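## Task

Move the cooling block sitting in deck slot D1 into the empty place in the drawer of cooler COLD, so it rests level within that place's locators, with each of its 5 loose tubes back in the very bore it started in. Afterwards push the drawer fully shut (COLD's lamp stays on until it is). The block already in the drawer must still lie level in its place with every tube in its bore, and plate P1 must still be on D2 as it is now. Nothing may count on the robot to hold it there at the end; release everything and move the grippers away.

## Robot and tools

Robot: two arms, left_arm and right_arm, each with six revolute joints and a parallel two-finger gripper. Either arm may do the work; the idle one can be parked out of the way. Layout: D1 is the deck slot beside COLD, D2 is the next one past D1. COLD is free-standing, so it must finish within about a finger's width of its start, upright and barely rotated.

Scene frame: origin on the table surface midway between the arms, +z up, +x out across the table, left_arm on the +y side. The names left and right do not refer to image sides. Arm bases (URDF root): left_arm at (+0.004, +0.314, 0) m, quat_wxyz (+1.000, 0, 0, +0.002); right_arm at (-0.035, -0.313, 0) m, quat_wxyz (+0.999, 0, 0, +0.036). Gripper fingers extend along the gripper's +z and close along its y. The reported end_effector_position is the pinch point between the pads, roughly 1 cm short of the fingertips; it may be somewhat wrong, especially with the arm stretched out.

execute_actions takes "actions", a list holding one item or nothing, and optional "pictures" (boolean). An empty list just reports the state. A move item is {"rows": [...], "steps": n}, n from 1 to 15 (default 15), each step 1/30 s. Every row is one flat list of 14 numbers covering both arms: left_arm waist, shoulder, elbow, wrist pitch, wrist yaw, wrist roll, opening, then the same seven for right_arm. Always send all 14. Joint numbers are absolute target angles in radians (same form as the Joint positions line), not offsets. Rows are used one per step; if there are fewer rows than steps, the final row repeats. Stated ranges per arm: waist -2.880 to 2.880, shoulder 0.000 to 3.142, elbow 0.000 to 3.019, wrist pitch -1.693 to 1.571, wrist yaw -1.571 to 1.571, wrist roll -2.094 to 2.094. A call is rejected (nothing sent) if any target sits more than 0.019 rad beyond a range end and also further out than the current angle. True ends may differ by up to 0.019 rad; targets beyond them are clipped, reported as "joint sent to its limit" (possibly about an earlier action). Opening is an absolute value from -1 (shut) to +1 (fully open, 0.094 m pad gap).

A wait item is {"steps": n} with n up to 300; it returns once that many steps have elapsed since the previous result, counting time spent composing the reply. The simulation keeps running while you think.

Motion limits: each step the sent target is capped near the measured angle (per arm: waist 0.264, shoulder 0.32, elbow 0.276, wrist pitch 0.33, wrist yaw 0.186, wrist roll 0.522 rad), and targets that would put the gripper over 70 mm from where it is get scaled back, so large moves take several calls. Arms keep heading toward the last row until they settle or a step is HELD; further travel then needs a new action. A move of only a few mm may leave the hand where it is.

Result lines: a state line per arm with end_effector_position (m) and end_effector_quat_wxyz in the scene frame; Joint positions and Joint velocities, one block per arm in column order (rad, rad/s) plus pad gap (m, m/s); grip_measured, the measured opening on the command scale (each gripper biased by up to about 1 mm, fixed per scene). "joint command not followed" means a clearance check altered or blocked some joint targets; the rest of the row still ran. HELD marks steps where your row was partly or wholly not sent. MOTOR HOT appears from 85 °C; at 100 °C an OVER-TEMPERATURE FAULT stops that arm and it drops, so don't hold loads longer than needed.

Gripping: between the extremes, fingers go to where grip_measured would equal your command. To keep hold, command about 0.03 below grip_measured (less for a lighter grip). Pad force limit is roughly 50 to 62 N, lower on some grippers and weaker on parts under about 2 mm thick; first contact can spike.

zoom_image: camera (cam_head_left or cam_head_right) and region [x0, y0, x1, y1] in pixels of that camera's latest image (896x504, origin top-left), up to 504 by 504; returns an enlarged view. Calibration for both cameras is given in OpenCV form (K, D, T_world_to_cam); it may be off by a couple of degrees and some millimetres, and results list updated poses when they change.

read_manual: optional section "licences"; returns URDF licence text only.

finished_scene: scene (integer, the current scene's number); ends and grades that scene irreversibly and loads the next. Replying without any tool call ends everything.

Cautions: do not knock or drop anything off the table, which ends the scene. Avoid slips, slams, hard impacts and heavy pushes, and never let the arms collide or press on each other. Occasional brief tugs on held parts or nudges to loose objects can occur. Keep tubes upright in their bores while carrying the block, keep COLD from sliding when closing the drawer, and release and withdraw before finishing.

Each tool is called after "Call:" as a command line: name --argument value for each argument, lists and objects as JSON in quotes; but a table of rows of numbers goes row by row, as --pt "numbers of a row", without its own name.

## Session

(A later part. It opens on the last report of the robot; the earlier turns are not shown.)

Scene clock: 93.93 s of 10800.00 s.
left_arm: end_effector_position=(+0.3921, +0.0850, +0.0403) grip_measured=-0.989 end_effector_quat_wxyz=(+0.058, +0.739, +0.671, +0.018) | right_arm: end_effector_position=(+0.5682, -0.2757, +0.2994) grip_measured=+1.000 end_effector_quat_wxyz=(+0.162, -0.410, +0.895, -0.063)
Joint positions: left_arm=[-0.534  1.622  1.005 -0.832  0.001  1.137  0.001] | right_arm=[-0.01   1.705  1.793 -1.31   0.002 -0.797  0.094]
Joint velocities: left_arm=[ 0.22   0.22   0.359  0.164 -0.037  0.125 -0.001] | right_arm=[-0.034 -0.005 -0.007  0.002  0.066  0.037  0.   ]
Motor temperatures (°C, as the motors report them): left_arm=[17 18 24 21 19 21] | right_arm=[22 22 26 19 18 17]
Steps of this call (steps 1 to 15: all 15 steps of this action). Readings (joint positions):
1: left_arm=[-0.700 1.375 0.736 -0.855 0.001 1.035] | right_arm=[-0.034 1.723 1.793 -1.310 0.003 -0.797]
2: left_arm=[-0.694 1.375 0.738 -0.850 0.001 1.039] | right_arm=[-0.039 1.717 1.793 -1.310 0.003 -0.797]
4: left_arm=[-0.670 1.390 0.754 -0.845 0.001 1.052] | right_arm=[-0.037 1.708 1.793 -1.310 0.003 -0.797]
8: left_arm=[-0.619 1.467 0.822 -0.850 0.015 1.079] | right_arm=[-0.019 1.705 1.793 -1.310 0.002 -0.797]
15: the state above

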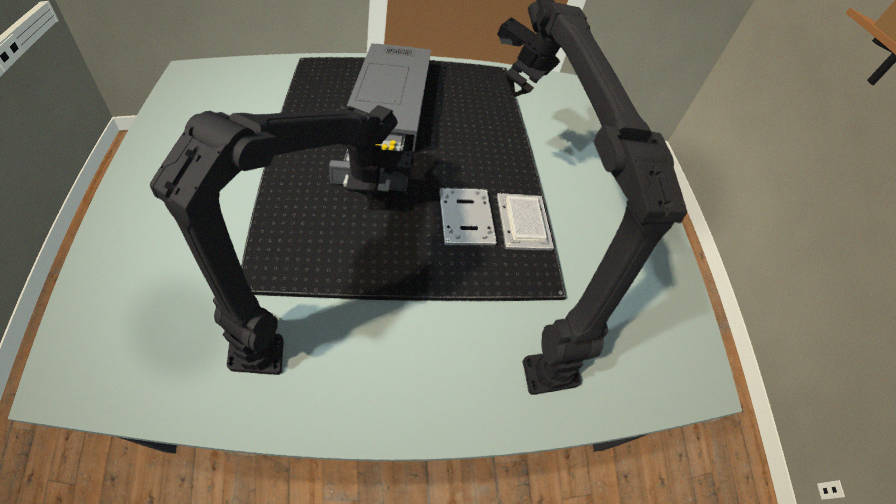

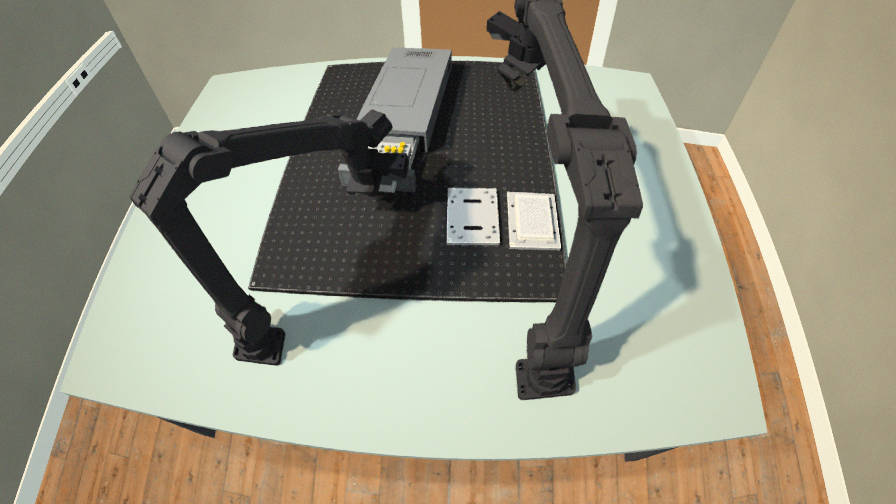

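Call:
execute_actions --actions '[{"rows":[[-0.52,1.66,1.08,-0.83,0,1.18,-1,0,1.7,1.8,-1.32,0,-0.8,1],[-0.51,1.675,1.1,-0.83,0,1.19,-1,0,1.7,1.8,-1.32,0,-0.8,1],[-0.505,1.69,1.12,-0.83,0,1.2,-1,0,1.7,1.8,-1.32,0,-0.8,1],[-0.5,1.705,1.14,-0.83,0,1.2,-1,0,1.7,1.8,-1.32,0,-0.8,1],[-0.49,1.72,1.16,-0.83,0,1.21,-1,0,1.7,1.8,-1.32,0,-0.8,1],[-0.485,1.735,1.18,-0.83,0,1.22,-1,0,1.7,1.8,-1.32,0,-0.8,1],[-0.48,1.75,1.2,-0.83,0,1.23,-1,0,1.7,1.8,-1.32,0,-0.8,1],[-0.47,1.765,1.22,-0.83,0,1.24,-1,0,1.7,1.8,-1.32,0,-0.8,1],[-0.465,1.78,1.24,-0.83,0,1.25,-1,0,1.7,1.8,-1.32,0,-0.8,1],[-0.46,1.79,1.26,-0.83,0,1.26,-1,0,1.7,1.8,-1.32,0,-0.8,1],[-0.45,1.805,1.28,-0.83,0,1.27,-1,0,1.7,1.8,-1.32,0,-0.8,1]]}]' --pictures false

Call:
execute_actions --actions '[{"rows":[[-0.445,1.81,1.28,-0.8,0,1.27,-1,0,1.7,1.8,-1.32,0,-0.8,1],[-0.44,1.81,1.28,-0.785,0,1.27,-1,0,1.7,1.8,-1.32,0,-0.8,1],[-0.435,1.815,1.28,-0.77,0,1.27,-1,0,1.7,1.8,-1.32,0,-0.8,1],[-0.43,1.82,1.28,-0.755,0,1.27,-1,0,1.7,1.8,-1.32,0,-0.8,1],[-0.43,1.82,1.28,-0.74,0,1.27,-1,0,1.7,1.8,-1.32,0,-0.8,1],[-0.425,1.82,1.28,-0.72,0,1.27,-1,0,1.7,1.8,-1.32,0,-0.8,1],[-0.425,1.82,1.28,-0.7,0,1.27,-1,0,1.7,1.8,-1.32,0,-0.8,1],[-0.42,1.82,1.28,-0.68,0,1.27,-1,0,1.7,1.8,-1.32,0,-0.8,1]]}]'

Scene clock: 98.70 s of 10800.00 s.
left_arm: end_effector_position=(+0.4920, +0.0795, +0.0454) grip_measured=-0.989 end_effector_quat_wxyz=(+0.089, +0.744, +0.661, +0.037) | right_arm: end_effector_position=(+0.5682, -0.2757, +0.2994) grip_measured=+1.000 end_effector_quat_wxyz=(+0.162, -0.410, +0.895, -0.063)
Joint positions: left_arm=[-0.45   1.784  1.234 -0.827  0.     1.242  0.001] | right_arm=[-0.01   1.705  1.793 -1.31   0.002 -0.797  0.094]
Joint velocities: left_arm=[ 0.083 -0.015 -0.002 -0.002 -0.066  0.095 -0.001] | right_arm=[-0.015  0.005 -0.022 -0.007 -0.007 -0.051  0.   ]
Motor temperatures (°C, as the motors report them): left_arm=[17 18 24 21 19 21] | right_arm=[22 22 26 19 18 17]
Steps of this call (steps 1 to 30: the robot went on to your last target; steps 31 to 90: nothing new was sent; then 1.27 s passed at rest; steps 91 to 105: all 15 steps of this action). Readings (joint positions):
91: left_arm=[-0.525 1.626 1.018 -0.827 0.000 1.160] | right_arm=[-0.010 1.705 1.793 -1.310 0.002 -0.797]
92: left_arm=[-0.524 1.628 1.021 -0.827 0.000 1.163] | right_arm=[-0.010 1.705 1.793 -1.310 0.002 -0.797]
94: left_arm=[-0.521 1.644 1.042 -0.827 0.000 1.173] | right_arm=[-0.010 1.705 1.793 -1.310 0.002 -0.797]
98: left_arm=[-0.498 1.707 1.128 -0.827 0.000 1.197] | right_arm=[-0.010 1.705 1.793 -1.310 0.002 -0.797]
105: the state above

Scene clock: 99.20 s of 10800.00 s.
left_arm: end_effector_position=(+0.5236, +0.0780, +0.0512) grip_measured=-0.989 end_effector_quat_wxyz=(+0.144, +0.736, +0.658, +0.062) | right_arm: end_effector_position=(+0.5682, -0.2757, +0.2994) grip_measured=+1.000 end_effector_quat_wxyz=(+0.162, -0.410, +0.895, -0.063)
Joint positions: left_arm=[-0.428  1.787  1.234 -0.703  0.002  1.258  0.001] | right_arm=[-0.01   1.705  1.793 -1.31   0.002 -0.797  0.094]
Joint velocities: left_arm=[-0.005 -0.015  0.002  0.007  0.022  0.037  0.   ] | right_arm=[-0.015 -0.015 -0.007  0.002 -0.037  0.066  0.   ]
Motor temperatures (°C, as the motors report them): left_arm=[17 18 24 21 19 21] | right_arm=[22 22 26 19 18 17]
Steps of this call (steps 1 to 15: all 15 steps of this action). Readings (joint positions):
1: left_arm=[-0.447 1.784 1.234 -0.826 0.000 1.246] | right_arm=[-0.010 1.705 1.793 -1.310 0.002 -0.797]
2: left_arm=[-0.445 1.784 1.234 -0.820 0.000 1.248] | right_arm=[-0.010 1.705 1.793 -1.310 0.002 -0.797]
4: left_arm=[-0.443 1.784 1.234 -0.798 0.000 1.252] | right_arm=[-0.010 1.705 1.793 -1.310 0.002 -0.797]
8: left_arm=[-0.436 1.787 1.234 -0.733 0.000 1.256] | right_arm=[-0.010 1.705 1.793 -1.310 0.002 -0.797]
15: the state above

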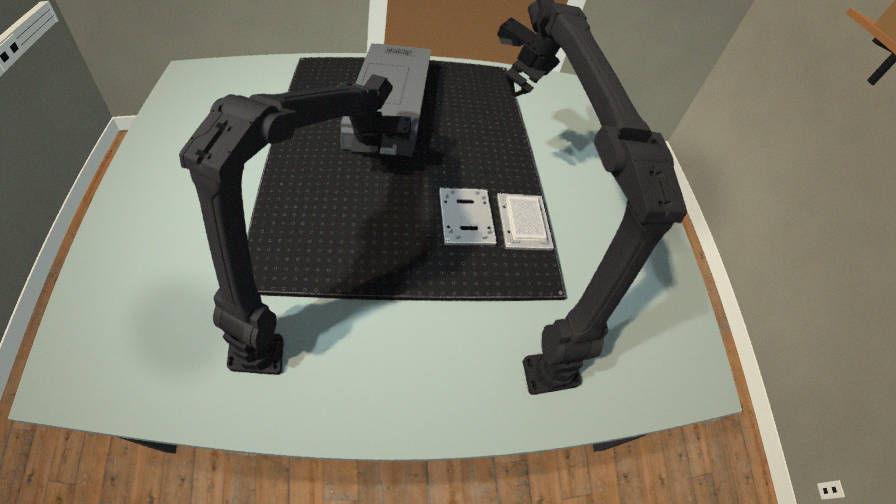

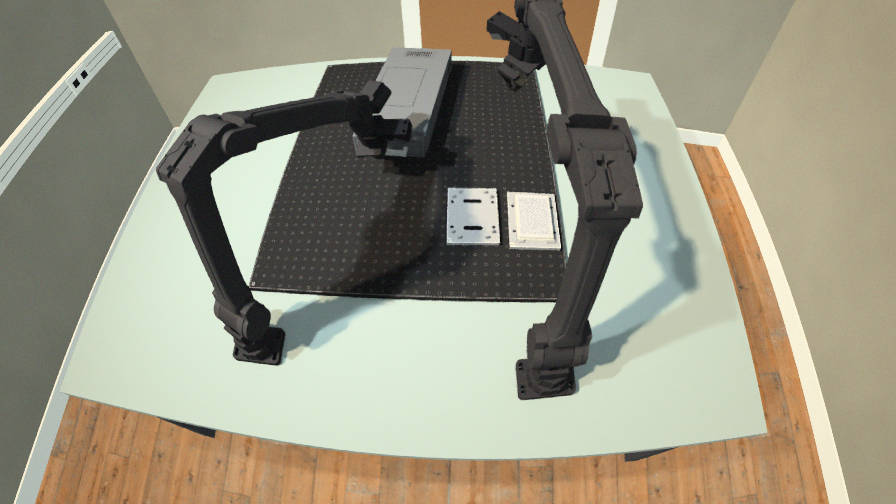

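Call:
execute_actions --actions '[{"rows":[[-0.35,1.2,0.8,-1,0,1.27,-1,0,1.7,1.8,-1.32,0,-0.8,1]]}]'

Scene clock: 100.67 s of 10800.00 s.
left_arm: end_effector_position=(+0.3271, +0.1956, +0.1363) grip_measured=-0.989 end_effector_quat_wxyz=(+0.106, +0.715, +0.689, +0.051) | right_arm: end_effector_position=(+0.5682, -0.2757, +0.2994) grip_measured=+1.000 end_effector_quat_wxyz=(+0.162, -0.410, +0.895, -0.063)
Joint positions: left_arm=[-0.352  1.143  0.802 -0.993  0.001  1.259  0.001] | right_arm=[-0.01   1.705  1.793 -1.31   0.002 -0.797  0.094]
Joint velocities: left_arm=[-0.015 -0.386  0.007 -0.002 -0.037 -0.022 -0.001] | right_arm=[-0.015 -0.005 -0.012  0.007 -0.022 -0.095  0.   ]
Motor temperatures (°C, as the motors report them): left_arm=[17 18 25 21 19 21] | right_arm=[22 22 26 19 18 17]
Steps of this call (steps 1 to 15: the robot went on to your last target; steps 16 to 29: nothing new was sent; steps 30 to 44: all 15 steps of this action). Readings (joint positions):
30: left_arm=[-0.426 1.779 1.222 -0.719 0.002 1.258] | right_arm=[-0.010 1.705 1.793 -1.310 0.002 -0.797]
31: left_arm=[-0.423 1.756 1.192 -0.749 0.002 1.258] | right_arm=[-0.010 1.705 1.793 -1.310 0.002 -0.797]
33: left_arm=[-0.411 1.687 1.105 -0.814 0.002 1.258] | right_arm=[-0.010 1.705 1.793 -1.310 0.002 -0.797]
37: left_arm=[-0.377 1.494 0.913 -0.915 0.002 1.258] | right_arm=[-0.010 1.705 1.793 -1.310 0.002 -0.797]
44: the state above

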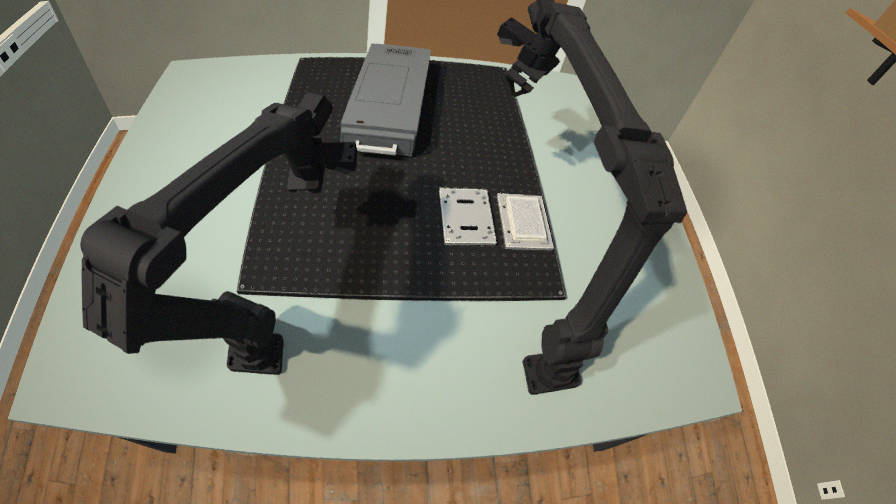

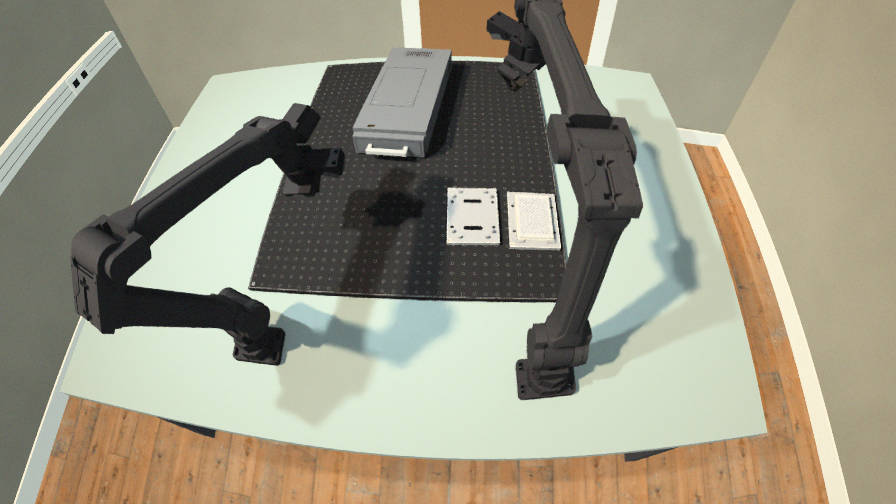

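Call:
finished_scene --scene 1

The scene is finished: the task was done.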